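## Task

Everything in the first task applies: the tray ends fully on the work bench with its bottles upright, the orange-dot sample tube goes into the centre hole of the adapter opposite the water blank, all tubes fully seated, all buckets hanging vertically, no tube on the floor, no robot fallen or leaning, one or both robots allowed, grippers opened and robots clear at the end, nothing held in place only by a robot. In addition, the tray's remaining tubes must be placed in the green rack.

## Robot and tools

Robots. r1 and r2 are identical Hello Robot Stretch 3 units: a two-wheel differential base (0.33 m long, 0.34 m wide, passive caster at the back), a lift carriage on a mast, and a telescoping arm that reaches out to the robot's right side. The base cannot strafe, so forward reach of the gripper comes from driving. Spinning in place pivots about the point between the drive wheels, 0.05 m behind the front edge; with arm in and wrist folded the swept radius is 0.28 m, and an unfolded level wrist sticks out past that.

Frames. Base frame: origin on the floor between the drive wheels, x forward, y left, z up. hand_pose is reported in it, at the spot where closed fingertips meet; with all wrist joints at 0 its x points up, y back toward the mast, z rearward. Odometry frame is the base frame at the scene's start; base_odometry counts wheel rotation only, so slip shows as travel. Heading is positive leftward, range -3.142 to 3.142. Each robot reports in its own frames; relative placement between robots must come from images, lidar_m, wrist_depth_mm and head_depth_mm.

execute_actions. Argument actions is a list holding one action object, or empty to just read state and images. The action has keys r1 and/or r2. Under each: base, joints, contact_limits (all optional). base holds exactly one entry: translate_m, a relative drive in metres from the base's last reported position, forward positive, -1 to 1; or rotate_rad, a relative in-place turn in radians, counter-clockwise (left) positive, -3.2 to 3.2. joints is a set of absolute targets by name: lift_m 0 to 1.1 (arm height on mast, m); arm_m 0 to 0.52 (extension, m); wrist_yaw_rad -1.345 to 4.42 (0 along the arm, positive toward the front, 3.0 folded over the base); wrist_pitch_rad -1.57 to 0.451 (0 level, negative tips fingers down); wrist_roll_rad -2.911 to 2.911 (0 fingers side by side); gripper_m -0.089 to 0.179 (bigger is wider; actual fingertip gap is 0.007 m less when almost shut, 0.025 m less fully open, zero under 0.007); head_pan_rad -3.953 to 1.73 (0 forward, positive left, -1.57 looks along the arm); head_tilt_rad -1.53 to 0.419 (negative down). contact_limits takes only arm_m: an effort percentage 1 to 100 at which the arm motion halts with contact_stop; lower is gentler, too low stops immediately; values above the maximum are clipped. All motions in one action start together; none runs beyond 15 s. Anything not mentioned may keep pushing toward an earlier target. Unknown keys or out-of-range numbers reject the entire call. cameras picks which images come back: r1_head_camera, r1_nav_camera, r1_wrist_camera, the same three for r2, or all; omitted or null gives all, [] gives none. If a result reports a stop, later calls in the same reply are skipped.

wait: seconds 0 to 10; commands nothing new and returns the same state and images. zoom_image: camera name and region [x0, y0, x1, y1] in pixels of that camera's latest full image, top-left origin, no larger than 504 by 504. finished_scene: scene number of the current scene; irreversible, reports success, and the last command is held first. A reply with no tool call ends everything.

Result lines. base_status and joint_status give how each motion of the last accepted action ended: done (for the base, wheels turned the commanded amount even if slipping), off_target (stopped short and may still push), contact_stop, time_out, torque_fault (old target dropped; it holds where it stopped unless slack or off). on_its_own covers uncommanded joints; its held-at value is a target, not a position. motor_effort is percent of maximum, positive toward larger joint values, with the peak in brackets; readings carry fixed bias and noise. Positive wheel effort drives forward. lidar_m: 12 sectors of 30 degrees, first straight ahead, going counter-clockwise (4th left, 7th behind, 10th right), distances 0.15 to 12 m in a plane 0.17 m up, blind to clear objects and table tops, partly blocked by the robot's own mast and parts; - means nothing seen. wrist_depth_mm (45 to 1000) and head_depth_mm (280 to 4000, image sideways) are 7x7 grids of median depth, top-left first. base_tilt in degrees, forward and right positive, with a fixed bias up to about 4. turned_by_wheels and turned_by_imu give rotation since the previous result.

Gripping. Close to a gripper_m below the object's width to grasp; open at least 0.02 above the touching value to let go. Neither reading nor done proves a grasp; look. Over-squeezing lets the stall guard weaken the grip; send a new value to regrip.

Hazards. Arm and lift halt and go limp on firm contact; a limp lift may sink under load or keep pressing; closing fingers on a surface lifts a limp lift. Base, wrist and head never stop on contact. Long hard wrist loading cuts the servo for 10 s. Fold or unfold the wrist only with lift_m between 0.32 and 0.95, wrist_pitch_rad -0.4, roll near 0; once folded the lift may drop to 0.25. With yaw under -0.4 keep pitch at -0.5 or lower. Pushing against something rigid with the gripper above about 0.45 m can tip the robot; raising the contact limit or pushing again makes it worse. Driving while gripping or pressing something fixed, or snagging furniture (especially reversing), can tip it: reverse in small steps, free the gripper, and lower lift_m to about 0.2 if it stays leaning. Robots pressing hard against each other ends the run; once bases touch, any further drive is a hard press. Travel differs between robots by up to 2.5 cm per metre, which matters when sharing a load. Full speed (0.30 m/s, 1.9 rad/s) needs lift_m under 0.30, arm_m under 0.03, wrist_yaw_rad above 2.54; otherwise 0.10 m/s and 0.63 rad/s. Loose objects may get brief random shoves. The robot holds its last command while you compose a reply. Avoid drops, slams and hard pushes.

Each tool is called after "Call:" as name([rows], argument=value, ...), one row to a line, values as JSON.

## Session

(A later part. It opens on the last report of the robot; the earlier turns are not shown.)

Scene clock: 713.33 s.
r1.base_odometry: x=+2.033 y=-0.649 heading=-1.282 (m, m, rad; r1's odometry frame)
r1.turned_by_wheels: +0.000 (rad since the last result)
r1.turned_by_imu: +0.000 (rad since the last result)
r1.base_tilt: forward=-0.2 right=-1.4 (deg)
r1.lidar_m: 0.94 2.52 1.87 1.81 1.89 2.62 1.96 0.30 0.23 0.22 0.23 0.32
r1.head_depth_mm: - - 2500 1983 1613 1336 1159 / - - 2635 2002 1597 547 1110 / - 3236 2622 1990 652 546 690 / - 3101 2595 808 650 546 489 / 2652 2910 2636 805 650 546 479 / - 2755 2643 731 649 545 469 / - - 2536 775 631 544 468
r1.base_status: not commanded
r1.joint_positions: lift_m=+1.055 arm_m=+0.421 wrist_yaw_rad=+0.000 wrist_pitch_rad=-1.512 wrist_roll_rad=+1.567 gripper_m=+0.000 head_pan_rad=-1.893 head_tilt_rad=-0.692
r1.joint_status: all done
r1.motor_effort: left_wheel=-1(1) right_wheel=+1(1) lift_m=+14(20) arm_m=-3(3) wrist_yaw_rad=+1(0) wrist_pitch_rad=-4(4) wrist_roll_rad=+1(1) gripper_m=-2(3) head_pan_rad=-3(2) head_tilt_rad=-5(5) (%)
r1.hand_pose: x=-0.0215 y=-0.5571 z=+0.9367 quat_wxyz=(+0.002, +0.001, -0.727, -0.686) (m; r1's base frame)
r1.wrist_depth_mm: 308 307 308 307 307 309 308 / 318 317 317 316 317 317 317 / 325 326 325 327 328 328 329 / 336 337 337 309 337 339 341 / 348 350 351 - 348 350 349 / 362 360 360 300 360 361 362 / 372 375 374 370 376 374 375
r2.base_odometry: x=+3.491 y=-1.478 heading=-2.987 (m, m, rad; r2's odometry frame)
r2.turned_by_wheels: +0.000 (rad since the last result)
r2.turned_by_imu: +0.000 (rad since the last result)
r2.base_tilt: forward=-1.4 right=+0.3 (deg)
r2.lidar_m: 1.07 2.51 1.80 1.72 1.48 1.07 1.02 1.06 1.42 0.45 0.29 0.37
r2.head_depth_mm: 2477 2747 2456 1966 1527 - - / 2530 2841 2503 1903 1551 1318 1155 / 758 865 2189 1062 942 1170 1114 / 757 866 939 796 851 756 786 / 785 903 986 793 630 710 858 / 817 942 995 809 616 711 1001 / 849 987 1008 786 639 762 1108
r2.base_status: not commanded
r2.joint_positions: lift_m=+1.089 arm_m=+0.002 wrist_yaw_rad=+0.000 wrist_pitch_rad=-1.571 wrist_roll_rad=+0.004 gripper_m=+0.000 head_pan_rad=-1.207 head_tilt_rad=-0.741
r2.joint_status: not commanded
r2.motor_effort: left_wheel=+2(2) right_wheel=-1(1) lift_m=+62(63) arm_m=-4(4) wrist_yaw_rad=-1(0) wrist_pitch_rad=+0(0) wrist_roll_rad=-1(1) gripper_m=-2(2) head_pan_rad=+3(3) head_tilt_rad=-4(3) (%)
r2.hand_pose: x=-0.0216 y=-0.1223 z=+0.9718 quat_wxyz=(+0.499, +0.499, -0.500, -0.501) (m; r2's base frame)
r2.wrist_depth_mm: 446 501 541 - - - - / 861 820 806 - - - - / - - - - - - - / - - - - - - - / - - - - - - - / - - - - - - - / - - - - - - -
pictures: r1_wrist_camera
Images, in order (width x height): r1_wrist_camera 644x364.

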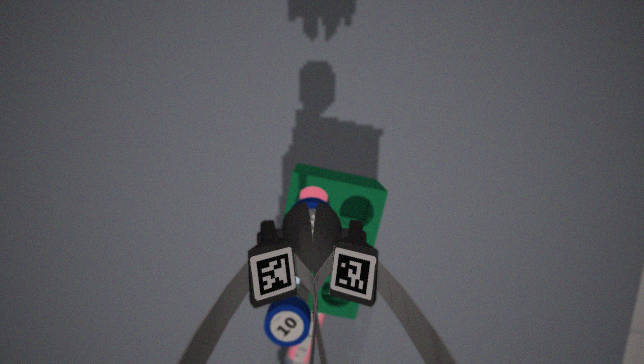

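Cap now under the fingertips. Press.

Call:
execute_actions([
  {"r1":{"joints":{"lift_m":1.008}}},
], cameras=["r1_wrist_camera"])

Scene clock: 718.03 s.
r1.base_odometry: x=+2.033 y=-0.649 heading=-1.282 (m, m, rad; r1's odometry frame)
r1.turned_by_wheels: +0.000 (rad since the last result)
r1.turned_by_imu: -0.004 (rad since the last result)
r1.base_tilt: forward=-0.2 right=-1.4 (deg)
r1.lidar_m: 0.92 2.52 1.87 1.81 1.89 2.60 1.96 0.30 0.23 0.22 0.23 0.32
r1.head_depth_mm: 3008 - - - 1561 1337 1150 / 2857 - - 1973 1596 548 1107 / 2728 - 2399 1985 651 546 692 / 2599 3223 2614 809 651 546 490 / - 2983 2644 807 651 546 479 / - - 2590 756 647 544 469 / - - 2490 778 633 544 470
r1.base_status: not commanded
r1.joint_positions: lift_m=+1.021 arm_m=+0.421 wrist_yaw_rad=+0.000 wrist_pitch_rad=-1.520 wrist_roll_rad=+1.567 gripper_m=+0.000 head_pan_rad=-1.893 head_tilt_rad=-0.692
r1.joint_status: lift_m contact_stop (moved -0.035 of -0.047)
r1.on_its_own: lift_m is slack since a contact_stop, until your next command for it (your +1.008 is given up)
r1.motor_effort: left_wheel=+3(7) right_wheel=-3(7) lift_m=+18(16) arm_m=-3(3) wrist_yaw_rad=+0(0) wrist_pitch_rad=+0(4) wrist_roll_rad=+2(1) gripper_m=-1(4) head_pan_rad=-3(2) head_tilt_rad=-4(5) (%)
r1.hand_pose: x=-0.0215 y=-0.5549 z=+0.9022 quat_wxyz=(+0.002, +0.001, -0.725, -0.689) (m; r1's base frame)
r1.wrist_depth_mm: 274 276 276 275 276 277 278 / 283 283 283 284 285 286 285 / 292 292 292 294 294 294 296 / 301 301 302 296 302 305 306 / 312 313 311 - 314 315 315 / 323 322 321 260 328 325 328 / 334 335 334 266 336 339 338
r2.base_odometry: x=+3.491 y=-1.478 heading=-2.987 (m, m, rad; r2's odometry frame)
r2.turned_by_wheels: +0.000 (rad since the last result)
r2.turned_by_imu: +0.000 (rad since the last result)
r2.base_tilt: forward=-1.5 right=+0.3 (deg)
r2.lidar_m: 1.07 2.50 1.80 1.73 1.49 1.07 1.02 1.05 1.42 0.45 0.29 0.37
r2.head_depth_mm: 2469 2750 2462 1959 1524 - - / 2541 2874 2451 1913 1556 1323 1152 / 758 864 2198 1063 942 1169 1113 / 757 865 938 797 852 757 786 / 785 903 990 795 631 710 858 / 815 942 994 809 615 712 1003 / 847 985 1005 782 640 763 1107
r2.base_status: not commanded
r2.joint_positions: lift_m=+1.089 arm_m=+0.002 wrist_yaw_rad=+0.000 wrist_pitch_rad=-1.571 wrist_roll_rad=+0.004 gripper_m=+0.000 head_pan_rad=-1.207 head_tilt_rad=-0.741
r2.joint_status: not commanded
r2.motor_effort: left_wheel=+2(2) right_wheel=-1(1) lift_m=+62(63) arm_m=-4(4) wrist_yaw_rad=+0(1) wrist_pitch_rad=+1(0) wrist_roll_rad=-1(2) gripper_m=-2(2) head_pan_rad=+3(3) head_tilt_rad=-3(3) (%)
r2.hand_pose: x=-0.0216 y=-0.1223 z=+0.9718 quat_wxyz=(+0.499, +0.499, -0.500, -0.501) (m; r2's base frame)
r2.wrist_depth_mm: 448 502 545 - - - - / 856 820 802 - - - - / - - - - - - - / - - - - - - - / - - - - - - - / - - - - - - - / - - - - - - -
pictures: r1_wrist_camera
Images, in order (width x height): r1_wrist_camera 644x364.

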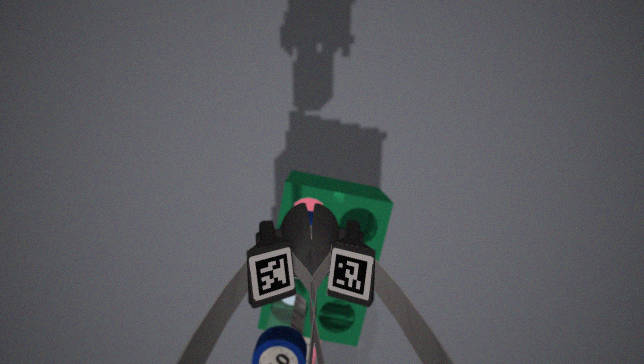

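Call:
execute_actions([
  {"r1":{"joints":{"lift_m":1.098}}},
], cameras=[])

Call:
execute_actions([
  {"r1":{"base":{"translate_m":0.09},"joints":{"wrist_yaw_rad":1.57,"wrist_roll_rad":0,"gripper_m":0.07,"arm_m":0.47,"head_pan_rad":-1.6,"head_tilt_rad":-0.75}}},
], cameras=["r1_wrist_camera","r1_head_camera"])

Scene clock: 728.63 s.
r1.base_odometry: x=+2.033 y=-0.649 heading=-1.282 (m, m, rad; r1's odometry frame)
r1.turned_by_wheels: +0.000 (rad since the last result)
r1.turned_by_imu: +0.001 (rad since the last result)
r1.base_tilt: forward=-0.2 right=-1.3 (deg)
r1.lidar_m: 0.92 2.52 1.87 1.81 1.88 2.61 1.96 0.30 0.23 0.22 0.23 0.32
r1.head_depth_mm: 3059 3288 2598 1974 1610 1338 1159 / 2941 3224 2592 1986 1602 547 1112 / 2811 3153 2637 1995 650 546 692 / 2696 3012 2607 807 650 546 489 / 2575 2928 2636 803 652 544 478 / 2562 2911 2742 780 647 544 469 / - - 2592 775 630 544 468
r1.base_status: not commanded
r1.joint_positions: lift_m=+1.098 arm_m=+0.421 wrist_yaw_rad=+0.000 wrist_pitch_rad=-1.519 wrist_roll_rad=+1.567 gripper_m=+0.000 head_pan_rad=-1.893 head_tilt_rad=-0.692
r1.joint_status: all done
r1.motor_effort: left_wheel=+0(3) right_wheel=+1(3) lift_m=+22(24) arm_m=-3(2) wrist_yaw_rad=+0(0) wrist_pitch_rad=+0(0) wrist_roll_rad=+0(1) gripper_m=-2(2) head_pan_rad=-2(2) head_tilt_rad=-4(5) (%)
r1.hand_pose: x=-0.0215 y=-0.5551 z=+0.9793 quat_wxyz=(+0.002, +0.001, -0.725, -0.689) (m; r1's base frame)
r1.wrist_depth_mm: 347 348 347 347 348 350 349 / 353 357 359 359 360 361 364 / 367 369 370 373 373 370 373 / 381 381 382 356 384 385 387 / 392 393 392 - 396 397 404 / 407 405 409 381 409 411 420 / 419 422 423 423 424 426 -
r2.base_odometry: x=+3.491 y=-1.478 heading=-2.987 (m, m, rad; r2's odometry frame)
r2.turned_by_wheels: +0.000 (rad since the last result)
r2.turned_by_imu: +0.000 (rad since the last result)
r2.base_tilt: forward=-1.5 right=+0.3 (deg)
r2.lidar_m: 1.07 2.51 1.80 1.73 1.49 1.07 1.02 1.05 1.42 0.45 0.29 0.37
r2.head_depth_mm: 2459 2753 2449 1961 1526 - - / 2552 2859 2472 1910 1556 1326 1151 / 761 864 2203 1062 945 1172 1112 / 758 866 938 797 851 757 785 / 786 903 989 794 629 711 859 / 816 942 989 809 616 712 1004 / 848 986 1007 785 639 763 1101
r2.base_status: not commanded
r2.joint_positions: lift_m=+1.089 arm_m=+0.002 wrist_yaw_rad=+0.000 wrist_pitch_rad=-1.571 wrist_roll_rad=+0.004 gripper_m=+0.000 head_pan_rad=-1.207 head_tilt_rad=-0.741
r2.joint_status: not commanded
r2.motor_effort: left_wheel=+2(2) right_wheel=-1(1) lift_m=+62(63) arm_m=-4(4) wrist_yaw_rad=+1(0) wrist_pitch_rad=+1(0) wrist_roll_rad=-1(1) gripper_m=-2(2) head_pan_rad=+3(3) head_tilt_rad=-2(3) (%)
r2.hand_pose: x=-0.0216 y=-0.1223 z=+0.9718 quat_wxyz=(+0.499, +0.499, -0.500, -0.501) (m; r2's base frame)
r2.wrist_depth_mm: 452 496 544 - - - - / 855 822 784 - - - - / - - - - - - - / - - - - - - - / - - - - - - - / - - - - - - - / - - - - - - -
pictures: none
No camera images: the call's "cameras" was empty. Leave "cameras" out to get every camera's image.

Scene clock: 730.70 s.
r1.base_odometry: x=+2.059 y=-0.735 heading=-1.282 (m, m, rad; r1's odometry frame)
r1.turned_by_wheels: +0.000 (rad since the last result)
r1.turned_by_imu: +0.000 (rad since the last result)
r1.base_tilt: forward=-0.3 right=-1.4 (deg)
r1.lidar_m: 0.93 2.53 1.87 1.80 1.88 2.60 2.05 0.32 0.23 0.23 0.24 0.32
r1.head_depth_mm: 2568 2927 2417 767 629 533 699 / 2578 2914 976 761 627 534 925 / 2547 2906 975 702 628 531 926 / 2533 2887 935 711 627 531 929 / 2496 2851 978 735 625 531 924 / 2536 2829 966 758 624 529 923 / 2511 2795 967 755 624 530 921
r1.base_status: done
r1.joint_positions: lift_m=+1.098 arm_m=+0.470 wrist_yaw_rad=+1.568 wrist_pitch_rad=-1.519 wrist_roll_rad=+0.004 gripper_m=+0.070 head_pan_rad=-1.607 head_tilt_rad=-0.741
r1.joint_status: all done
r1.motor_effort: left_wheel=-1(5) right_wheel=+1(7) lift_m=+22(22) arm_m=+4(5) wrist_yaw_rad=+3(5) wrist_pitch_rad=+0(0) wrist_roll_rad=-2(2) gripper_m=+1(80) head_pan_rad=+2(18) head_tilt_rad=-5(18) (%)
r1.hand_pose: x=-0.0323 y=-0.6148 z=+0.9793 quat_wxyz=(+0.707, +0.707, -0.021, +0.015) (m; r1's base frame)
r1.wrist_depth_mm: 343 348 350 354 362 364 - / 350 355 354 364 370 374 - / 359 363 364 372 377 382 - / 367 373 318 383 385 393 - / 376 383 354 391 398 404 - / 386 391 398 404 - 417 - / 399 399 406 416 421 424 -
r2.base_odometry: x=+3.491 y=-1.478 heading=-2.987 (m, m, rad; r2's odometry frame)
r2.turned_by_wheels: +0.000 (rad since the last result)
r2.turned_by_imu: +0.000 (rad since the last result)
r2.base_tilt: forward=-1.6 right=+0.3 (deg)
r2.lidar_m: 1.07 2.51 1.80 1.73 1.48 1.07 1.02 1.05 1.42 0.44 0.29 0.37
r2.head_depth_mm: 2484 2760 2450 1964 1523 - - / 2540 2823 2485 1910 1553 1322 1151 / 754 867 2212 1065 945 1170 1119 / 757 864 941 797 853 757 787 / 785 900 987 795 630 710 857 / 813 940 994 808 616 711 1004 / 846 984 1007 785 639 763 1102
r2.base_status: not commanded
r2.joint_positions: lift_m=+1.089 arm_m=+0.002 wrist_yaw_rad=+0.000 wrist_pitch_rad=-1.571 wrist_roll_rad=+0.004 gripper_m=+0.000 head_pan_rad=-1.207 head_tilt_rad=-0.741
r2.joint_status: not commanded
r2.motor_effort: left_wheel=+2(2) right_wheel=-1(1) lift_m=+62(62) arm_m=-4(4) wrist_yaw_rad=+0(0) wrist_pitch_rad=+0(0) wrist_roll_rad=-1(1) gripper_m=-2(2) head_pan_rad=+3(2) head_tilt_rad=-3(3) (%)
r2.hand_pose: x=-0.0216 y=-0.1223 z=+0.9718 quat_wxyz=(+0.499, +0.499, -0.500, -0.501) (m; r2's base frame)
r2.wrist_depth_mm: 444 496 538 - - - - / 873 826 781 - - - - / - - - - - - - / - - - - - - - / - - - - - - - / - - - - - - - / - - - - - - -
pictures: r1_head_camera (sideways: a quarter turn clockwise sets it upright), r1_wrist_camera
Images, in order (width x height): r1_head_camera 896x504, r1_wrist_camera 644x364.

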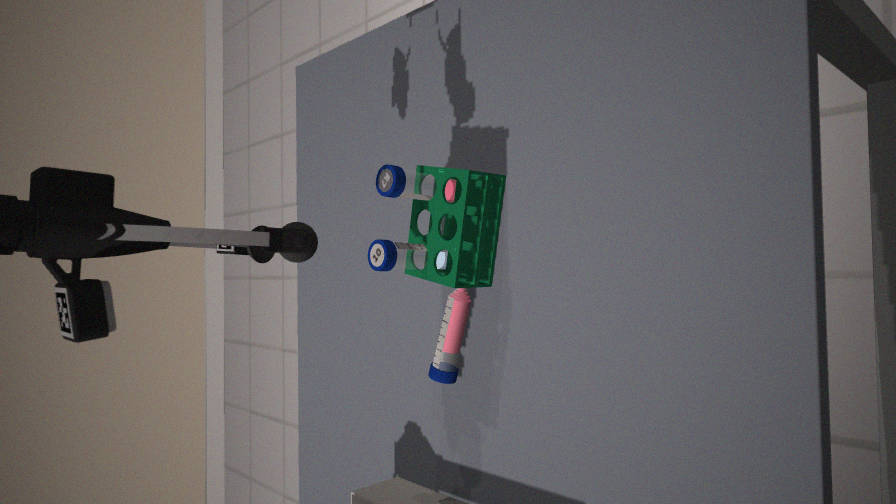

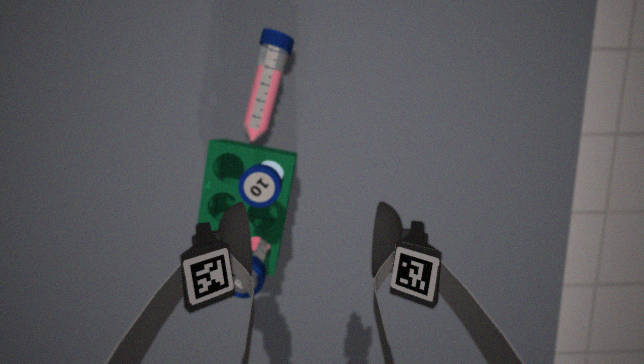

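Call:
execute_actions([
  {"r1":{"base":{"translate_m":0.105},"joints":{"wrist_roll_rad":0.2,"arm_m":0.428}}},
], cameras=[])

Call:
execute_actions([
  {"r1":{"joints":{"lift_m":1.0}}},
], cameras=["r1_wrist_camera"])

Scene clock: 745.90 s.
r1.base_odometry: x=+2.089 y=-0.836 heading=-1.282 (m, m, rad; r1's odometry frame)
r1.turned_by_wheels: +0.000 (rad since the last result)
r1.turned_by_imu: +0.001 (rad since the last result)
r1.base_tilt: forward=-0.3 right=-1.4 (deg)
r1.lidar_m: 0.93 2.53 1.86 1.80 1.88 2.60 2.16 0.32 0.24 0.23 0.24 0.33
r1.head_depth_mm: 2615 2960 983 765 628 534 916 / 2564 2940 979 700 628 531 927 / 2523 2870 973 717 624 532 924 / 2527 2889 932 740 625 531 922 / 2511 2900 966 760 625 530 924 / 2569 2850 970 739 624 529 925 / 2542 2913 710 719 594 530 918
r1.base_status: done
r1.joint_positions: lift_m=+1.098 arm_m=+0.428 wrist_yaw_rad=+1.568 wrist_pitch_rad=-1.519 wrist_roll_rad=+0.196 gripper_m=+0.070 head_pan_rad=-1.607 head_tilt_rad=-0.741
r1.joint_status: all done
r1.motor_effort: left_wheel=+0(5) right_wheel=+1(6) lift_m=+22(22) arm_m=-3(5) wrist_yaw_rad=+2(3) wrist_pitch_rad=-1(0) wrist_roll_rad=+1(2) gripper_m=+1(0) head_pan_rad=+2(2) head_tilt_rad=-5(6) (%)
r1.hand_pose: x=-0.0323 y=-0.5735 z=+0.9793 quat_wxyz=(+0.702, +0.705, -0.088, -0.052) (m; r1's base frame)
r1.wrist_depth_mm: 318 346 352 355 360 361 366 / 352 356 359 362 368 372 379 / 359 365 368 373 379 382 387 / 369 373 380 381 388 391 400 / 382 381 387 379 395 404 411 / 388 394 401 339 - 411 424 / 401 402 409 348 420 424 431
r2.base_odometry: x=+3.491 y=-1.478 heading=-2.987 (m, m, rad; r2's odometry frame)
r2.turned_by_wheels: +0.000 (rad since the last result)
r2.turned_by_imu: +0.000 (rad since the last result)
r2.base_tilt: forward=-1.5 right=+0.3 (deg)
r2.lidar_m: 1.07 2.51 1.81 1.72 1.49 1.07 1.02 1.06 1.42 0.45 0.29 0.37
r2.head_depth_mm: 2443 2758 2448 1967 1533 - - / 2552 2885 2496 1903 1556 1326 1152 / 757 865 2212 1066 947 1168 1115 / 756 867 942 798 853 757 788 / 784 903 989 797 629 712 861 / 816 940 996 806 614 711 1004 / 847 984 1004 784 639 764 1102
r2.base_status: not commanded
r2.joint_positions: lift_m=+1.089 arm_m=+0.002 wrist_yaw_rad=+0.000 wrist_pitch_rad=-1.571 wrist_roll_rad=+0.004 gripper_m=+0.000 head_pan_rad=-1.207 head_tilt_rad=-0.741
r2.joint_status: not commanded
r2.motor_effort: left_wheel=+2(2) right_wheel=-1(1) lift_m=+62(62) arm_m=-4(4) wrist_yaw_rad=+0(1) wrist_pitch_rad=+0(0) wrist_roll_rad=-1(1) gripper_m=-2(2) head_pan_rad=+3(3) head_tilt_rad=-3(3) (%)
r2.hand_pose: x=-0.0216 y=-0.1223 z=+0.9718 quat_wxyz=(+0.499, +0.499, -0.500, -0.501) (m; r2's base frame)
r2.wrist_depth_mm: 450 496 545 - - - - / 873 818 804 - - - - / - - - - - - - / - - - - - - - / - - - - - - - / - - - - - - - / - - - - - - -
pictures: none
No camera images: the call's "cameras" was empty. Leave "cameras" out to get every camera's image.

Scene clock: 747.63 s.
r1.base_odometry: x=+2.089 y=-0.836 heading=-1.282 (m, m, rad; r1's odometry frame)
r1.turned_by_wheels: +0.000 (rad since the last result)
r1.turned_by_imu: +0.000 (rad since the last result)
r1.base_tilt: forward=-0.3 right=-1.4 (deg)
r1.lidar_m: 0.93 2.53 1.87 1.81 1.88 2.60 2.15 0.32 0.23 0.23 0.24 0.33
r1.head_depth_mm: 2486 - 979 767 628 532 915 / - 2969 980 698 629 532 925 / 2715 2898 973 716 628 532 924 / - - 979 741 627 533 923 / 2586 2859 968 759 624 533 925 / 2583 2881 962 735 623 531 921 / 2560 2872 711 718 594 530 920
r1.base_status: not commanded
r1.joint_positions: lift_m=+1.000 arm_m=+0.428 wrist_yaw_rad=+1.568 wrist_pitch_rad=-1.519 wrist_roll_rad=+0.196 gripper_m=+0.070 head_pan_rad=-1.607 head_tilt_rad=-0.741
r1.joint_status: all done
r1.motor_effort: left_wheel=+0(0) right_wheel=+1(1) lift_m=+14(20) arm_m=-3(3) wrist_yaw_rad=+1(2) wrist_pitch_rad=-1(0) wrist_roll_rad=+1(2) gripper_m=+0(1) head_pan_rad=+2(2) head_tilt_rad=-4(5) (%)
r1.hand_pose: x=-0.0323 y=-0.5735 z=+0.8818 quat_wxyz=(+0.702, +0.705, -0.088, -0.052) (m; r1's base frame)
r1.wrist_depth_mm: 253 255 258 262 265 268 271 / 259 262 265 268 270 273 277 / 265 269 272 274 278 281 285 / 272 275 278 281 285 288 292 / 279 281 286 287 293 296 301 / 286 288 290 249 - 305 309 / 292 298 299 240 308 314 318
r2.base_odometry: x=+3.491 y=-1.478 heading=-2.987 (m, m, rad; r2's odometry frame)
r2.turned_by_wheels: +0.000 (rad since the last result)
r2.turned_by_imu: +0.000 (rad since the last result)
r2.base_tilt: forward=-1.6 right=+0.2 (deg)
r2.lidar_m: 1.07 2.50 1.80 1.73 1.48 1.07 1.02 1.06 1.42 0.44 0.29 0.37
r2.head_depth_mm: 2463 2770 2470 1966 1527 - - / 2537 2831 2463 1907 1550 1326 1150 / 757 865 2203 1062 942 1170 1111 / 758 866 937 797 849 756 786 / 785 903 991 795 629 711 858 / 815 943 995 810 615 713 1007 / 848 986 1004 785 639 764 1104
r2.base_status: not commanded
r2.joint_positions: lift_m=+1.089 arm_m=+0.002 wrist_yaw_rad=+0.000 wrist_pitch_rad=-1.571 wrist_roll_rad=+0.004 gripper_m=+0.000 head_pan_rad=-1.207 head_tilt_rad=-0.741
r2.joint_status: not commanded
r2.motor_effort: left_wheel=+2(2) right_wheel=-1(1) lift_m=+62(62) arm_m=-4(4) wrist_yaw_rad=+1(0) wrist_pitch_rad=+0(0) wrist_roll_rad=-1(1) gripper_m=-2(2) head_pan_rad=+2(3) head_tilt_rad=-3(3) (%)
r2.hand_pose: x=-0.0216 y=-0.1223 z=+0.9718 quat_wxyz=(+0.499, +0.499, -0.500, -0.501) (m; r2's base frame)
r2.wrist_depth_mm: 449 505 547 - - - - / 868 815 786 - - - - / - - - - - - - / - - - - - - - / - - - - - - - / - - - - - - - / - - - - - - -
pictures: r1_wrist_camera
Images, in order (width x height): r1_wrist_camera 644x364.

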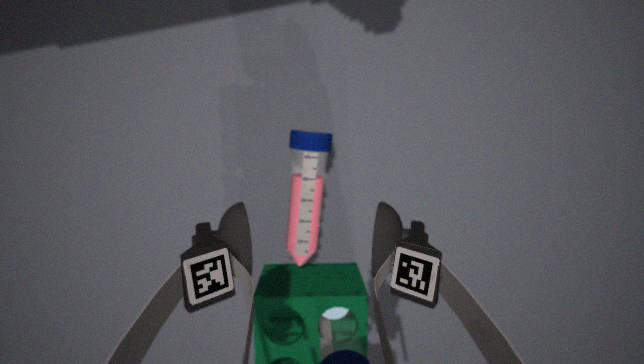

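Call:
execute_actions([
  {"r1":{"joints":{"lift_m":0.94,"wrist_roll_rad":0.24}}},
], cameras=["r1_wrist_camera"])

Scene clock: 753.00 s.
r1.base_odometry: x=+2.089 y=-0.836 heading=-1.282 (m, m, rad; r1's odometry frame)
r1.turned_by_wheels: +0.000 (rad since the last result)
r1.turned_by_imu: +0.001 (rad since the last result)
r1.base_tilt: forward=-0.2 right=-1.4 (deg)
r1.lidar_m: 0.93 2.52 1.86 1.80 1.88 2.60 2.15 0.32 0.23 0.23 0.24 0.33
r1.head_depth_mm: 2603 2930 - - 629 533 916 / 2587 - 939 700 628 532 923 / 2516 2931 939 717 627 533 923 / 2517 2924 937 739 629 531 921 / 2592 2899 933 760 624 531 922 / 2569 2871 967 736 626 530 920 / 2550 2786 709 720 594 528 922
r1.base_status: not commanded
r1.joint_positions: lift_m=+0.940 arm_m=+0.428 wrist_yaw_rad=+1.568 wrist_pitch_rad=-1.519 wrist_roll_rad=+0.236 gripper_m=+0.070 head_pan_rad=-1.607 head_tilt_rad=-0.741
r1.joint_status: all done
r1.motor_effort: left_wheel=+0(0) right_wheel=+1(1) lift_m=+14(13) arm_m=-3(3) wrist_yaw_rad=+2(2) wrist_pitch_rad=+0(1) wrist_roll_rad=+1(1) gripper_m=+0(0) head_pan_rad=+2(3) head_tilt_rad=-5(4) (%)
r1.hand_pose: x=-0.0323 y=-0.5735 z=+0.8218 quat_wxyz=(+0.700, +0.704, -0.102, -0.066) (m; r1's base frame)
r1.wrist_depth_mm: 199 199 201 204 207 208 210 / 203 204 207 209 212 213 216 / 208 209 213 212 217 219 222 / 213 215 218 219 222 225 228 / 218 221 222 224 228 231 233 / 225 226 230 231 - 237 241 / 231 232 233 186 242 244 247
r2.base_odometry: x=+3.491 y=-1.478 heading=-2.987 (m, m, rad; r2's odometry frame)
r2.turned_by_wheels: +0.000 (rad since the last result)
r2.turned_by_imu: +0.000 (rad since the last result)
r2.base_tilt: forward=-1.5 right=+0.3 (deg)
r2.lidar_m: 1.07 2.50 1.81 1.73 1.48 1.07 1.02 1.06 1.42 0.44 0.29 0.37
r2.head_depth_mm: 2469 2756 2465 1965 1520 - - / 2556 2863 2484 1903 1551 1323 1154 / 757 864 2186 1063 945 1172 1113 / 755 865 938 797 851 756 786 / 785 901 986 796 629 711 858 / 815 945 994 808 615 711 1000 / 847 986 1008 783 639 764 1106
r2.base_status: not commanded
r2.joint_positions: lift_m=+1.089 arm_m=+0.002 wrist_yaw_rad=+0.000 wrist_pitch_rad=-1.571 wrist_roll_rad=+0.004 gripper_m=+0.000 head_pan_rad=-1.207 head_tilt_rad=-0.741
r2.joint_status: not commanded
r2.motor_effort: left_wheel=+2(2) right_wheel=-1(1) lift_m=+62(62) arm_m=-4(4) wrist_yaw_rad=+0(1) wrist_pitch_rad=+0(0) wrist_roll_rad=-1(1) gripper_m=-2(2) head_pan_rad=+2(2) head_tilt_rad=-3(3) (%)
r2.hand_pose: x=-0.0216 y=-0.1223 z=+0.9718 quat_wxyz=(+0.499, +0.499, -0.500, -0.501) (m; r2's base frame)
r2.wrist_depth_mm: 449 492 552 - - - - / 865 809 806 - - - - / - - - - - - - / - - - - - - - / - - - - - - - / - - - - - - - / - - - - - - -
pictures: r1_wrist_camera
Images, in order (width x height): r1_wrist_camera 644x364.

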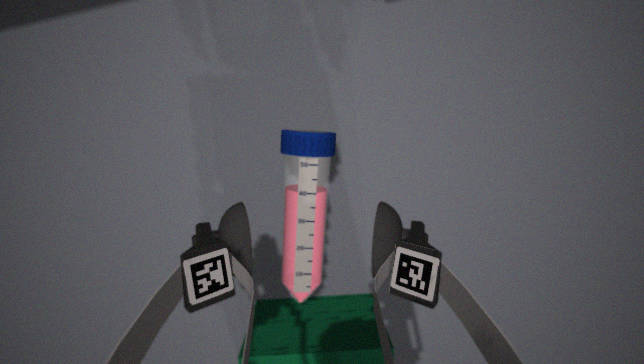

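Call:
execute_actions([
  {"r1":{"base":{"translate_m":0.02},"joints":{"lift_m":0.927}}},
], cameras=[])

Call:
execute_actions([
  {"r1":{"joints":{"gripper_m":-0.015}}},
], cameras=["r1_wrist_camera"])

Call:
execute_actions([
  {"r1":{"joints":{"lift_m":1.09}}},
], cameras=["r1_wrist_camera"])

Scene clock: 760.20 s.
r1.base_odometry: x=+2.094 y=-0.855 heading=-1.282 (m, m, rad; r1's odometry frame)
r1.turned_by_wheels: +0.000 (rad since the last result)
r1.turned_by_imu: +0.001 (rad since the last result)
r1.base_tilt: forward=-0.1 right=-1.4 (deg)
r1.lidar_m: 0.93 2.52 1.86 1.80 1.88 2.59 2.17 0.32 0.24 0.23 0.24 0.33
r1.head_depth_mm: 2611 2915 - - 611 533 928 / 2571 - 942 710 627 534 923 / 2537 2909 944 732 626 532 930 / 2536 - 917 739 627 531 922 / 2569 2892 933 761 626 531 922 / 2576 2890 973 738 616 530 919 / 2560 2861 798 723 607 531 919
r1.base_status: done
r1.joint_positions: lift_m=+0.927 arm_m=+0.428 wrist_yaw_rad=+1.568 wrist_pitch_rad=-1.519 wrist_roll_rad=+0.236 gripper_m=+0.070 head_pan_rad=-1.607 head_tilt_rad=-0.741
r1.joint_status: all done
r1.motor_effort: left_wheel=+0(5) right_wheel=+1(5) lift_m=+14(16) arm_m=-3(3) wrist_yaw_rad=+2(2) wrist_pitch_rad=+0(0) wrist_roll_rad=+2(2) gripper_m=+0(0) head_pan_rad=+2(2) head_tilt_rad=-5(5) (%)
r1.hand_pose: x=-0.0323 y=-0.5735 z=+0.8088 quat_wxyz=(+0.700, +0.704, -0.102, -0.066) (m; r1's base frame)
r1.wrist_depth_mm: 186 188 190 192 194 196 199 / 191 192 194 196 199 201 202 / 196 198 200 201 203 206 208 / 200 202 204 205 209 212 214 / 206 207 209 209 215 218 220 / 210 212 217 215 - 222 227 / 216 218 220 206 226 229 232
r2.base_odometry: x=+3.491 y=-1.478 heading=-2.987 (m, m, rad; r2's odometry frame)
r2.turned_by_wheels: +0.000 (rad since the last result)
r2.turned_by_imu: +0.000 (rad since the last result)
r2.base_tilt: forward=-1.5 right=+0.3 (deg)
r2.lidar_m: 1.07 2.50 1.81 1.72 1.48 1.07 1.02 1.05 1.42 0.44 0.29 0.37
r2.head_depth_mm: 2483 2768 2456 1956 1522 - - / 2534 2870 2480 1897 1550 1323 1153 / 758 867 2207 1065 942 1172 1113 / 758 866 937 796 851 756 787 / 786 904 992 795 630 711 859 / 816 941 992 806 616 711 1002 / 849 990 1007 784 639 761 1104
r2.base_status: not commanded
r2.joint_positions: lift_m=+1.089 arm_m=+0.002 wrist_yaw_rad=+0.000 wrist_pitch_rad=-1.571 wrist_roll_rad=+0.004 gripper_m=+0.000 head_pan_rad=-1.207 head_tilt_rad=-0.741
r2.joint_status: not commanded
r2.motor_effort: left_wheel=+2(2) right_wheel=-1(1) lift_m=+62(62) arm_m=-4(4) wrist_yaw_rad=-1(0) wrist_pitch_rad=+0(0) wrist_roll_rad=-1(1) gripper_m=-2(2) head_pan_rad=+2(2) head_tilt_rad=-2(3) (%)
r2.hand_pose: x=-0.0216 y=-0.1223 z=+0.9718 quat_wxyz=(+0.499, +0.499, -0.500, -0.501) (m; r2's base frame)
r2.wrist_depth_mm: 448 504 545 - - - - / 849 817 792 - - - - / - - - - - - - / - - - - - - - / - - - - - - - / - - - - - - - / - - - - - - -
pictures: none
No camera images: the call's "cameras" was empty. Leave "cameras" out to get every camera's image.

Scene clock: 761.53 s.
r1.base_odometry: x=+2.094 y=-0.855 heading=-1.282 (m, m, rad; r1's odometry frame)
r1.turned_by_wheels: +0.000 (rad since the last result)
r1.turned_by_imu: +0.000 (rad since the last result)
r1.base_tilt: forward=-0.3 right=-1.4 (deg)
r1.lidar_m: 0.93 2.53 1.86 1.80 1.88 2.61 2.17 0.32 0.24 0.23 0.24 0.33
r1.head_depth_mm: 2608 2906 - - 614 534 924 / 2599 - 924 713 629 533 926 / 2555 2907 938 725 625 532 921 / 2560 - 902 739 625 531 924 / 2566 2821 938 759 625 530 923 / 2567 2848 968 736 615 531 922 / 2569 2838 802 723 605 529 924
r1.base_status: not commanded
r1.joint_positions: lift_m=+0.927 arm_m=+0.428 wrist_yaw_rad=+1.568 wrist_pitch_rad=-1.519 wrist_roll_rad=+0.236 gripper_m=-0.015 head_pan_rad=-1.607 head_tilt_rad=-0.741
r1.joint_status: all done
r1.motor_effort: left_wheel=+0(0) right_wheel=+1(1) lift_m=+14(14) arm_m=-3(3) wrist_yaw_rad=+2(2) wrist_pitch_rad=+0(1) wrist_roll_rad=+1(1) gripper_m=-9(82) head_pan_rad=+2(3) head_tilt_rad=-5(5) (%)
r1.hand_pose: x=-0.0323 y=-0.5735 z=+0.8088 quat_wxyz=(+0.700, +0.704, -0.102, -0.066) (m; r1's base frame)
r1.wrist_depth_mm: 187 188 190 192 195 197 199 / 191 192 195 198 199 202 204 / 195 198 200 202 204 207 210 / 201 202 205 205 210 212 215 / 205 208 210 - 215 219 221 / 211 213 216 194 221 224 228 / 218 219 222 207 226 230 233
r2.base_odometry: x=+3.491 y=-1.478 heading=-2.987 (m, m, rad; r2's odometry frame)
r2.turned_by_wheels: +0.000 (rad since the last result)
r2.turned_by_imu: +0.000 (rad since the last result)
r2.base_tilt: forward=-1.5 right=+0.3 (deg)
r2.lidar_m: 1.07 2.50 1.81 1.73 1.49 1.07 1.02 1.05 1.42 0.45 0.29 0.37
r2.head_depth_mm: 2458 2768 2464 1952 1525 - - / 2537 2856 2469 1917 1547 1322 1151 / 759 864 2204 1069 946 1168 1114 / 758 866 938 796 852 757 788 / 784 904 987 792 629 710 858 / 814 941 995 810 615 712 1003 / 847 987 1007 784 638 765 1103
r2.base_status: not commanded
r2.joint_positions: lift_m=+1.089 arm_m=+0.002 wrist_yaw_rad=+0.000 wrist_pitch_rad=-1.571 wrist_roll_rad=+0.004 gripper_m=+0.000 head_pan_rad=-1.207 head_tilt_rad=-0.741
r2.joint_status: not commanded
r2.motor_effort: left_wheel=+2(2) right_wheel=-1(1) lift_m=+62(63) arm_m=-4(4) wrist_yaw_rad=+1(0) wrist_pitch_rad=+0(1) wrist_roll_rad=-1(1) gripper_m=-2(2) head_pan_rad=+3(3) head_tilt_rad=-3(3) (%)
r2.hand_pose: x=-0.0216 y=-0.1223 z=+0.9718 quat_wxyz=(+0.499, +0.499, -0.500, -0.501) (m; r2's base frame)
r2.wrist_depth_mm: 449 499 540 - - - - / 878 827 796 - - - - / - - - - - - - / - - - - - - - / - - - - - - - / - - - - - - - / - - - - - - -
pictures: r1_wrist_camera
Images, in order (width x height): r1_wrist_camera 644x364.

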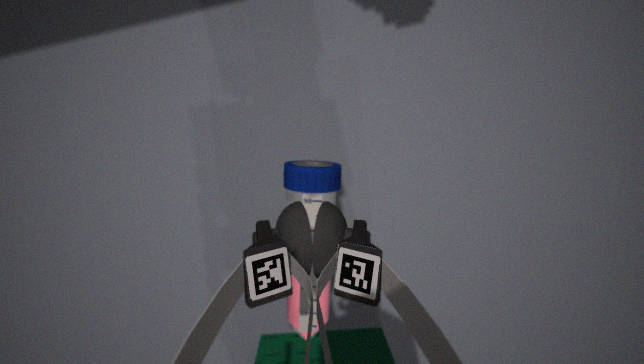

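Scene clock: 763.83 s.
r1.base_odometry: x=+2.094 y=-0.855 heading=-1.282 (m, m, rad; r1's odometry frame)
r1.turned_by_wheels: +0.000 (rad since the last result)
r1.turned_by_imu: +0.001 (rad since the last result)
r1.base_tilt: forward=-0.3 right=-1.3 (deg)
r1.lidar_m: 0.93 2.52 1.86 1.81 1.88 2.60 2.17 0.32 0.24 0.23 0.24 0.33
r1.head_depth_mm: 2583 2921 979 738 629 534 926 / 2618 2905 978 712 626 532 926 / 2518 2902 974 725 624 532 923 / 2511 2875 934 739 628 531 923 / 2483 2880 971 760 624 531 915 / 2546 2862 973 737 617 528 926 / 2556 2884 801 720 604 529 920
r1.base_status: not commanded
r1.joint_positions: lift_m=+1.090 arm_m=+0.428 wrist_yaw_rad=+1.568 wrist_pitch_rad=-1.519 wrist_roll_rad=+0.236 gripper_m=-0.015 head_pan_rad=-1.607 head_tilt_rad=-0.741
r1.joint_status: all done
r1.motor_effort: left_wheel=+0(1) right_wheel=+1(1) lift_m=+22(25) arm_m=-3(3) wrist_yaw_rad=+2(2) wrist_pitch_rad=+0(1) wrist_roll_rad=+1(1) gripper_m=-6(9) head_pan_rad=+3(3) head_tilt_rad=-5(5) (%)
r1.hand_pose: x=-0.0323 y=-0.5735 z=+0.9713 quat_wxyz=(+0.700, +0.704, -0.102, -0.066) (m; r1's base frame)
r1.wrist_depth_mm: 331 301 339 346 350 355 359 / 346 348 351 353 359 363 373 / 354 356 361 363 368 372 381 / 363 366 367 375 376 382 387 / 373 375 380 - 386 394 399 / 382 388 388 332 400 409 408 / 395 395 402 338 409 415 420
r2.base_odometry: x=+3.491 y=-1.478 heading=-2.987 (m, m, rad; r2's odometry frame)
r2.turned_by_wheels: +0.000 (rad since the last result)
r2.turned_by_imu: +0.000 (rad since the last result)
r2.base_tilt: forward=-1.5 right=+0.3 (deg)
r2.lidar_m: 1.07 2.51 1.80 1.73 1.48 1.07 1.02 1.05 1.42 0.44 0.29 0.37
r2.head_depth_mm: 2453 2773 2465 1944 1533 - - / 2553 2848 2488 1902 1543 1324 1160 / 757 865 2199 1067 944 1173 1116 / 757 867 936 797 850 756 787 / 784 905 990 795 630 707 859 / 814 944 992 810 616 712 1002 / 846 985 1006 784 640 764 1104
r2.base_status: not commanded
r2.joint_positions: lift_m=+1.089 arm_m=+0.002 wrist_yaw_rad=+0.000 wrist_pitch_rad=-1.571 wrist_roll_rad=+0.004 gripper_m=+0.000 head_pan_rad=-1.207 head_tilt_rad=-0.741
r2.joint_status: not commanded
r2.motor_effort: left_wheel=+2(2) right_wheel=-1(1) lift_m=+62(62) arm_m=-4(4) wrist_yaw_rad=+0(1) wrist_pitch_rad=+0(1) wrist_roll_rad=-1(2) gripper_m=-2(2) head_pan_rad=+3(3) head_tilt_rad=-3(3) (%)
r2.hand_pose: x=-0.0216 y=-0.1223 z=+0.9718 quat_wxyz=(+0.499, +0.499, -0.500, -0.501) (m; r2's base frame)
r2.wrist_depth_mm: 447 504 544 - - - - / 868 824 790 - - - - / - - - - - - - / - - - - - - - / - - - - - - - / - - - - - - - / - - - - - - -
pictures: r1_wrist_camera
Images, in order (width x height): r1_wrist_camera 644x364.

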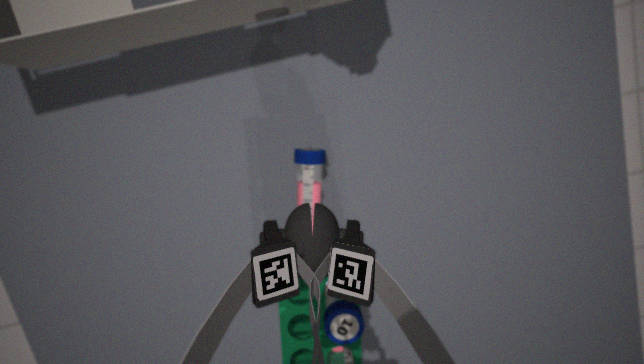

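Call:
execute_actions([
  {"r1":{"joints":{"gripper_m":0.07,"lift_m":0.95}}},
], cameras=[])

Call:
execute_actions([
  {"r1":{"joints":{"lift_m":0.905},"base":{"translate_m":-0.008}}},
], cameras=["r1_wrist_camera"])

Scene clock: 772.50 s.
r1.base_odometry: x=+2.094 y=-0.855 heading=-1.282 (m, m, rad; r1's odometry frame)
r1.turned_by_wheels: +0.000 (rad since the last result)
r1.turned_by_imu: +0.001 (rad since the last result)
r1.base_tilt: forward=-0.1 right=-1.4 (deg)
r1.lidar_m: 0.93 2.52 1.87 1.81 1.88 2.60 2.18 0.32 0.24 0.23 0.24 0.33
r1.head_depth_mm: 2605 2872 - 698 628 533 923 / 2562 - 937 710 629 533 933 / 2501 2923 938 724 629 532 929 / 2512 - 935 738 624 531 921 / 2612 2887 934 756 625 530 922 / 2564 2851 965 735 616 531 921 / 2535 2900 799 720 606 529 922
r1.base_status: not commanded
r1.joint_positions: lift_m=+0.950 arm_m=+0.428 wrist_yaw_rad=+1.568 wrist_pitch_rad=-1.519 wrist_roll_rad=+0.237 gripper_m=+0.070 head_pan_rad=-1.607 head_tilt_rad=-0.741
r1.joint_status: all done
r1.motor_effort: left_wheel=-1(0) right_wheel=+1(1) lift_m=+14(20) arm_m=-3(2) wrist_yaw_rad=+2(2) wrist_pitch_rad=-1(0) wrist_roll_rad=+1(1) gripper_m=+1(81) head_pan_rad=+2(2) head_tilt_rad=-5(4) (%)
r1.hand_pose: x=-0.0323 y=-0.5735 z=+0.8318 quat_wxyz=(+0.700, +0.704, -0.102, -0.066) (m; r1's base frame)
r1.wrist_depth_mm: 208 209 212 214 216 219 220 / 213 214 217 219 221 224 227 / 217 219 222 224 227 231 232 / 223 226 228 229 233 236 238 / 229 230 234 235 239 242 244 / 235 236 242 241 - 248 252 / 241 243 246 216 252 256 260
r2.base_odometry: x=+3.491 y=-1.478 heading=-2.987 (m, m, rad; r2's odometry frame)
r2.turned_by_wheels: +0.000 (rad since the last result)
r2.turned_by_imu: +0.000 (rad since the last result)
r2.base_tilt: forward=-1.5 right=+0.2 (deg)
r2.lidar_m: 1.07 2.51 1.80 1.73 1.48 1.07 1.02 1.06 1.42 0.44 0.29 0.37
r2.head_depth_mm: 2462 2742 2446 1952 1528 - - / 2529 2851 2491 1918 1548 1326 1154 / 757 864 2211 1064 944 1167 1116 / 757 864 937 795 852 756 786 / 787 901 992 794 630 709 859 / 816 943 993 809 615 712 1004 / 846 985 1007 785 639 764 1103
r2.base_status: not commanded
r2.joint_positions: lift_m=+1.089 arm_m=+0.002 wrist_yaw_rad=+0.000 wrist_pitch_rad=-1.571 wrist_roll_rad=+0.004 gripper_m=+0.000 head_pan_rad=-1.207 head_tilt_rad=-0.741
r2.joint_status: not commanded
r2.motor_effort: left_wheel=+2(3) right_wheel=-1(1) lift_m=+62(62) arm_m=-4(4) wrist_yaw_rad=+0(0) wrist_pitch_rad=+0(0) wrist_roll_rad=-1(1) gripper_m=-2(2) head_pan_rad=+3(3) head_tilt_rad=-3(4) (%)
r2.hand_pose: x=-0.0216 y=-0.1223 z=+0.9718 quat_wxyz=(+0.499, +0.499, -0.500, -0.501) (m; r2's base frame)
r2.wrist_depth_mm: 447 499 551 - - - - / 861 815 787 - - - - / - - - - - - - / - - - - - - - / - - - - - - - / - - - - - - - / - - - - - - -
pictures: none
No camera images: the call's "cameras" was empty. Leave "cameras" out to get every camera's image.

Scene clock: 774.47 s.
r1.base_odometry: x=+2.092 y=-0.847 heading=-1.282 (m, m, rad; r1's odometry frame)
r1.turned_by_wheels: +0.000 (rad since the last result)
r1.turned_by_imu: +0.000 (rad since the last result)
r1.base_tilt: forward=-0.2 right=-1.3 (deg)
r1.lidar_m: 0.93 2.52 1.87 1.81 1.88 2.61 2.16 0.32 0.24 0.23 0.24 0.33
r1.head_depth_mm: 2593 2893 1810 - - 533 929 / 2581 2891 - 698 629 531 922 / 2573 - 954 721 626 532 919 / 2590 2852 936 723 626 531 919 / 2556 2904 932 762 622 530 922 / 2563 2871 971 734 623 530 922 / 2547 2877 800 720 592 531 921
r1.base_status: done
r1.joint_positions: lift_m=+0.905 arm_m=+0.428 wrist_yaw_rad=+1.568 wrist_pitch_rad=-1.519 wrist_roll_rad=+0.237 gripper_m=+0.070 head_pan_rad=-1.607 head_tilt_rad=-0.741
r1.joint_status: all done
r1.motor_effort: left_wheel=+0(6) right_wheel=+1(3) lift_m=+14(13) arm_m=-3(3) wrist_yaw_rad=+2(2) wrist_pitch_rad=-1(0) wrist_roll_rad=+1(1) gripper_m=+0(0) head_pan_rad=+2(2) head_tilt_rad=-5(5) (%)
r1.hand_pose: x=-0.0323 y=-0.5735 z=+0.7868 quat_wxyz=(+0.700, +0.704, -0.102, -0.066) (m; r1's base frame)
r1.wrist_depth_mm: 166 167 169 171 173 175 176 / 170 172 173 175 178 179 182 / 174 176 178 179 182 183 186 / 178 180 182 157 186 189 191 / 183 185 186 166 191 193 196 / 188 189 193 170 - 198 201 / 193 195 197 191 201 205 207
r2.base_odometry: x=+3.491 y=-1.478 heading=-2.987 (m, m, rad; r2's odometry frame)
r2.turned_by_wheels: +0.000 (rad since the last result)
r2.turned_by_imu: +0.000 (rad since the last result)
r2.base_tilt: forward=-1.5 right=+0.3 (deg)
r2.lidar_m: 1.07 2.51 1.81 1.73 1.49 1.07 1.02 1.06 1.42 0.44 0.29 0.37
r2.head_depth_mm: 2457 2755 2473 1952 1526 - - / 2545 2867 2466 1900 1554 1324 1147 / 758 864 2218 1065 942 1173 1113 / 757 865 937 797 852 756 785 / 784 901 988 793 630 710 856 / 814 941 993 810 615 713 999 / 847 988 1007 785 639 763 1099
r2.base_status: not commanded
r2.joint_positions: lift_m=+1.089 arm_m=+0.002 wrist_yaw_rad=+0.000 wrist_pitch_rad=-1.571 wrist_roll_rad=+0.004 gripper_m=+0.000 head_pan_rad=-1.207 head_tilt_rad=-0.741
r2.joint_status: not commanded
r2.motor_effort: left_wheel=+2(2) right_wheel=-1(1) lift_m=+62(62) arm_m=-4(4) wrist_yaw_rad=-1(1) wrist_pitch_rad=+1(0) wrist_roll_rad=-1(2) gripper_m=-2(2) head_pan_rad=+3(2) head_tilt_rad=-3(3) (%)
r2.hand_pose: x=-0.0216 y=-0.1223 z=+0.9718 quat_wxyz=(+0.499, +0.499, -0.500, -0.501) (m; r2's base frame)
r2.wrist_depth_mm: 447 495 545 - - - - / 853 816 804 - - - - / - - - - - - - / - - - - - - - / - - - - - - - / - - - - - - - / - - - - - - -
pictures: r1_wrist_camera
Images, in order (width x height): r1_wrist_camera 644x364.

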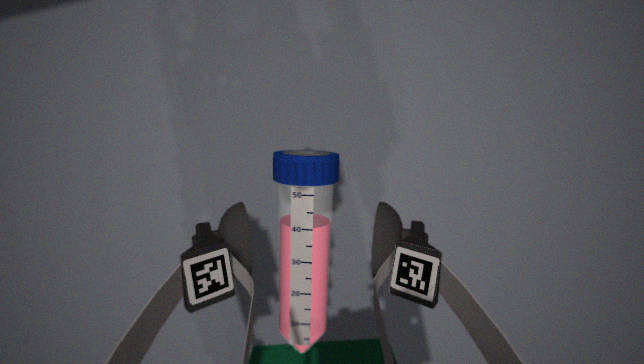

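Call:
execute_actions([
  {"r1":{"joints":{"lift_m":0.898}}},
], cameras=[])

Call:
execute_actions([
  {"r1":{"joints":{"gripper_m":-0.015}}},
], cameras=[])

Call:
execute_actions([
  {"r1":{"joints":{"lift_m":1.06}}},
], cameras=["r1_wrist_camera"])

Scene clock: 781.10 s.
r1.base_odometry: x=+2.092 y=-0.847 heading=-1.282 (m, m, rad; r1's odometry frame)
r1.turned_by_wheels: +0.000 (rad since the last result)
r1.turned_by_imu: +0.001 (rad since the last result)
r1.base_tilt: forward=-0.2 right=-1.4 (deg)
r1.lidar_m: 0.93 2.52 1.86 1.80 1.88 2.59 2.16 0.32 0.24 0.23 0.24 0.33
r1.head_depth_mm: 2595 2930 2615 - - 533 939 / 2590 2879 - 699 631 533 927 / 2566 - 977 720 626 531 921 / 2582 2820 932 725 626 532 924 / 2576 2868 953 763 625 531 926 / 2541 2863 971 733 627 529 924 / 2530 2851 803 725 594 529 924
r1.base_status: not commanded
r1.joint_positions: lift_m=+0.900 arm_m=+0.428 wrist_yaw_rad=+1.568 wrist_pitch_rad=-1.521 wrist_roll_rad=+0.237 gripper_m=+0.070 head_pan_rad=-1.607 head_tilt_rad=-0.741
r1.joint_status: lift_m contact_stop (moved -0.006 of -0.007)
r1.on_its_own: lift_m is slack since a contact_stop, until your next command for it
r1.motor_effort: left_wheel=+0(0) right_wheel=+1(1) lift_m=+17(18) arm_m=-3(3) wrist_yaw_rad=+1(2) wrist_pitch_rad=+1(1) wrist_roll_rad=+1(1) gripper_m=-1(0) head_pan_rad=+3(3) head_tilt_rad=-5(6) (%)
r1.hand_pose: x=-0.0327 y=-0.5735 z=+0.7811 quat_wxyz=(+0.700, +0.704, -0.102, -0.067) (m; r1's base frame)
r1.wrist_depth_mm: 161 163 165 166 169 170 173 / 165 167 169 171 173 175 177 / 169 172 173 175 177 179 182 / 174 176 177 152 181 184 186 / 178 180 181 165 186 189 191 / 182 184 189 165 192 194 197 / 187 190 191 185 197 199 203
r2.base_odometry: x=+3.491 y=-1.478 heading=-2.987 (m, m, rad; r2's odometry frame)
r2.turned_by_wheels: +0.000 (rad since the last result)
r2.turned_by_imu: +0.000 (rad since the last result)
r2.base_tilt: forward=-1.5 right=+0.3 (deg)
r2.lidar_m: 1.07 2.50 1.81 1.72 1.48 1.07 1.02 1.05 1.42 0.44 0.29 0.37
r2.head_depth_mm: 2447 2747 2449 1952 1531 - - / 2522 2853 2490 1912 1553 1320 1155 / 758 863 2196 1063 945 1168 1118 / 759 864 937 797 850 756 787 / 785 905 988 795 631 710 857 / 817 943 994 810 614 713 1007 / 848 986 1008 783 639 762 1104
r2.base_status: not commanded
r2.joint_positions: lift_m=+1.089 arm_m=+0.002 wrist_yaw_rad=+0.000 wrist_pitch_rad=-1.571 wrist_roll_rad=+0.004 gripper_m=+0.000 head_pan_rad=-1.207 head_tilt_rad=-0.741
r2.joint_status: not commanded
r2.motor_effort: left_wheel=+2(2) right_wheel=-1(1) lift_m=+63(62) arm_m=-4(4) wrist_yaw_rad=+0(0) wrist_pitch_rad=+0(0) wrist_roll_rad=-1(1) gripper_m=-2(2) head_pan_rad=+3(3) head_tilt_rad=-3(3) (%)
r2.hand_pose: x=-0.0216 y=-0.1223 z=+0.9718 quat_wxyz=(+0.499, +0.499, -0.500, -0.501) (m; r2's base frame)
r2.wrist_depth_mm: 451 497 553 - - - - / 855 834 808 - - - - / - - - - - - - / - - - - - - - / - - - - - - - / - - - - - - - / - - - - - - -
pictures: none
No camera images: the call's "cameras" was empty. Leave "cameras" out to get every camera's image.

not run: a stop came earlier in this reply.

not run: a stop came earlier in this reply.

Touching table; closing now pushes the slack lift up — good.

Call:
execute_actions([
  {"r1":{"joints":{"gripper_m":-0.015}}},
], cameras=[])

Call:
execute_actions([
  {"r1":{"joints":{"lift_m":1.06}}},
], cameras=["r1_wrist_camera"])

Scene clock: 785.97 s.
r1.base_odometry: x=+2.092 y=-0.847 heading=-1.282 (m, m, rad; r1's odometry frame)
r1.turned_by_wheels: +0.000 (rad since the last result)
r1.turned_by_imu: +0.001 (rad since the last result)
r1.base_tilt: forward=-0.3 right=-1.4 (deg)
r1.lidar_m: 0.93 2.53 1.86 1.80 1.88 2.60 2.16 0.32 0.24 0.23 0.24 0.33
r1.head_depth_mm: 2606 2931 2608 - - 534 928 / 2596 2845 - 701 628 533 928 / 2596 - 953 724 627 531 921 / 2605 2836 913 740 624 530 925 / 2571 2863 952 760 625 530 920 / 2582 2869 974 733 624 530 921 / 2576 2832 804 721 594 528 918
r1.base_status: not commanded
r1.joint_positions: lift_m=+0.901 arm_m=+0.428 wrist_yaw_rad=+1.572 wrist_pitch_rad=-1.529 wrist_roll_rad=+0.237 gripper_m=-0.014 head_pan_rad=-1.607 head_tilt_rad=-0.741
r1.joint_status: all done
r1.on_its_own: lift_m is slack since a contact_stop, until your next command for it
r1.motor_effort: left_wheel=+0(1) right_wheel=+1(1) lift_m=+18(18) arm_m=-2(3) wrist_yaw_rad=-3(3) wrist_pitch_rad=+5(5) wrist_roll_rad=+1(1) gripper_m=-18(94) head_pan_rad=+3(3) head_tilt_rad=-5(5) (%)
r1.hand_pose: x=-0.0349 y=-0.5736 z=+0.7832 quat_wxyz=(+0.701, +0.704, -0.097, -0.069) (m; r1's base frame)
r1.wrist_depth_mm: 162 163 166 168 170 172 174 / 166 168 170 172 175 177 179 / 170 172 174 175 179 181 183 / 175 177 180 158 184 186 189 / 179 182 183 157 189 192 194 / 184 186 188 163 196 198 200 / 189 192 195 186 200 203 206
r2.base_odometry: x=+3.491 y=-1.478 heading=-2.987 (m, m, rad; r2's odometry frame)
r2.turned_by_wheels: +0.000 (rad since the last result)
r2.turned_by_imu: +0.000 (rad since the last result)
r2.base_tilt: forward=-1.4 right=+0.2 (deg)
r2.lidar_m: 1.08 2.50 1.81 1.72 1.49 1.07 1.02 1.05 1.42 0.44 0.29 0.37
r2.head_depth_mm: 2430 2764 2441 1953 1524 - - / 2539 2841 2483 1908 1553 1322 1149 / 757 864 2211 1064 946 1171 1112 / 758 864 938 798 853 756 785 / 783 900 988 796 628 710 857 / 817 946 995 809 615 710 1005 / 847 986 1009 786 641 764 1104
r2.base_status: not commanded
r2.joint_positions: lift_m=+1.089 arm_m=+0.002 wrist_yaw_rad=+0.000 wrist_pitch_rad=-1.571 wrist_roll_rad=+0.004 gripper_m=+0.000 head_pan_rad=-1.207 head_tilt_rad=-0.741
r2.joint_status: not commanded
r2.motor_effort: left_wheel=+2(2) right_wheel=-1(1) lift_m=+62(62) arm_m=-4(5) wrist_yaw_rad=+0(0) wrist_pitch_rad=+1(0) wrist_roll_rad=-1(2) gripper_m=-2(2) head_pan_rad=+3(3) head_tilt_rad=-3(3) (%)
r2.hand_pose: x=-0.0216 y=-0.1223 z=+0.9718 quat_wxyz=(+0.499, +0.499, -0.500, -0.501) (m; r2's base frame)
r2.wrist_depth_mm: 450 502 539 - - - - / 860 813 799 - - - - / - - - - - - - / - - - - - - - / - - - - - - - / - - - - - - - / - - - - - - -
pictures: none
No camera images: the call's "cameras" was empty. Leave "cameras" out to get every camera's image.

Scene clock: 788.23 s.
r1.base_odometry: x=+2.092 y=-0.847 heading=-1.282 (m, m, rad; r1's odometry frame)
r1.turned_by_wheels: +0.000 (rad since the last result)
r1.turned_by_imu: +0.001 (rad since the last result)
r1.base_tilt: forward=-0.2 right=-1.4 (deg)
r1.lidar_m: 0.93 2.53 1.86 1.81 1.88 2.60 2.17 0.32 0.24 0.23 0.24 0.33
r1.head_depth_mm: 2680 2895 972 742 628 533 924 / 2635 2941 977 713 626 533 926 / 2609 2951 979 723 625 532 928 / - 2903 900 761 627 531 920 / 2552 2923 971 762 624 532 921 / 2537 2821 968 732 623 530 923 / 2523 2840 798 721 593 530 922
r1.base_status: not commanded
r1.joint_positions: lift_m=+1.060 arm_m=+0.428 wrist_yaw_rad=+1.572 wrist_pitch_rad=-1.522 wrist_roll_rad=+0.237 gripper_m=-0.014 head_pan_rad=-1.607 head_tilt_rad=-0.741
r1.joint_status: all done
r1.motor_effort: left_wheel=+0(1) right_wheel=+1(1) lift_m=+22(22) arm_m=-3(3) wrist_yaw_rad=-2(3) wrist_pitch_rad=+1(5) wrist_roll_rad=+1(1) gripper_m=-14(18) head_pan_rad=+2(3) head_tilt_rad=-5(5) (%)
r1.hand_pose: x=-0.0330 y=-0.5736 z=+0.9413 quat_wxyz=(+0.700, +0.704, -0.100, -0.066) (m; r1's base frame)
r1.wrist_depth_mm: 284 312 315 318 321 322 328 / 319 320 322 327 329 334 338 / 324 328 331 331 337 341 346 / 332 335 338 341 346 351 356 / 343 346 348 159 356 361 365 / 351 354 352 163 370 373 377 / 359 362 371 239 381 381 387
r2.base_odometry: x=+3.491 y=-1.478 heading=-2.987 (m, m, rad; r2's odometry frame)
r2.turned_by_wheels: +0.000 (rad since the last result)
r2.turned_by_imu: +0.000 (rad since the last result)
r2.base_tilt: forward=-1.6 right=+0.2 (deg)
r2.lidar_m: 1.07 2.51 1.81 1.73 1.48 1.07 1.02 1.06 1.42 0.44 0.29 0.37
r2.head_depth_mm: 2443 2771 2461 1965 1525 - - / 2525 2889 2480 1915 1550 1322 1153 / 758 865 2205 1063 946 1170 1118 / 757 865 939 796 851 758 786 / 783 903 988 792 630 711 856 / 815 941 993 809 616 710 1006 / 848 985 1007 786 638 762 1105
r2.base_status: not commanded
r2.joint_positions: lift_m=+1.089 arm_m=+0.002 wrist_yaw_rad=+0.000 wrist_pitch_rad=-1.571 wrist_roll_rad=+0.004 gripper_m=+0.000 head_pan_rad=-1.207 head_tilt_rad=-0.741
r2.joint_status: not commanded
r2.motor_effort: left_wheel=+2(2) right_wheel=-1(1) lift_m=+62(62) arm_m=-4(5) wrist_yaw_rad=-1(0) wrist_pitch_rad=+0(0) wrist_roll_rad=-1(1) gripper_m=-2(2) head_pan_rad=+3(2) head_tilt_rad=-3(3) (%)
r2.hand_pose: x=-0.0216 y=-0.1223 z=+0.9718 quat_wxyz=(+0.499, +0.499, -0.500, -0.501) (m; r2's base frame)
r2.wrist_depth_mm: 440 499 543 - - - - / 870 806 796 - - - - / - - - - - - - / - - - - - - - / - - - - - - - / - - - - - - - / - - - - - - -
pictures: r1_wrist_camera
Images, in order (width x height): r1_wrist_camera 644x364.

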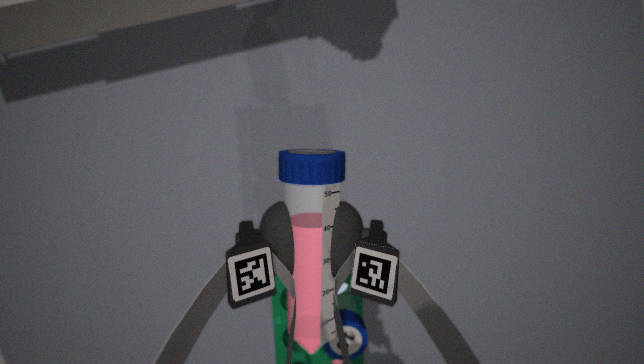

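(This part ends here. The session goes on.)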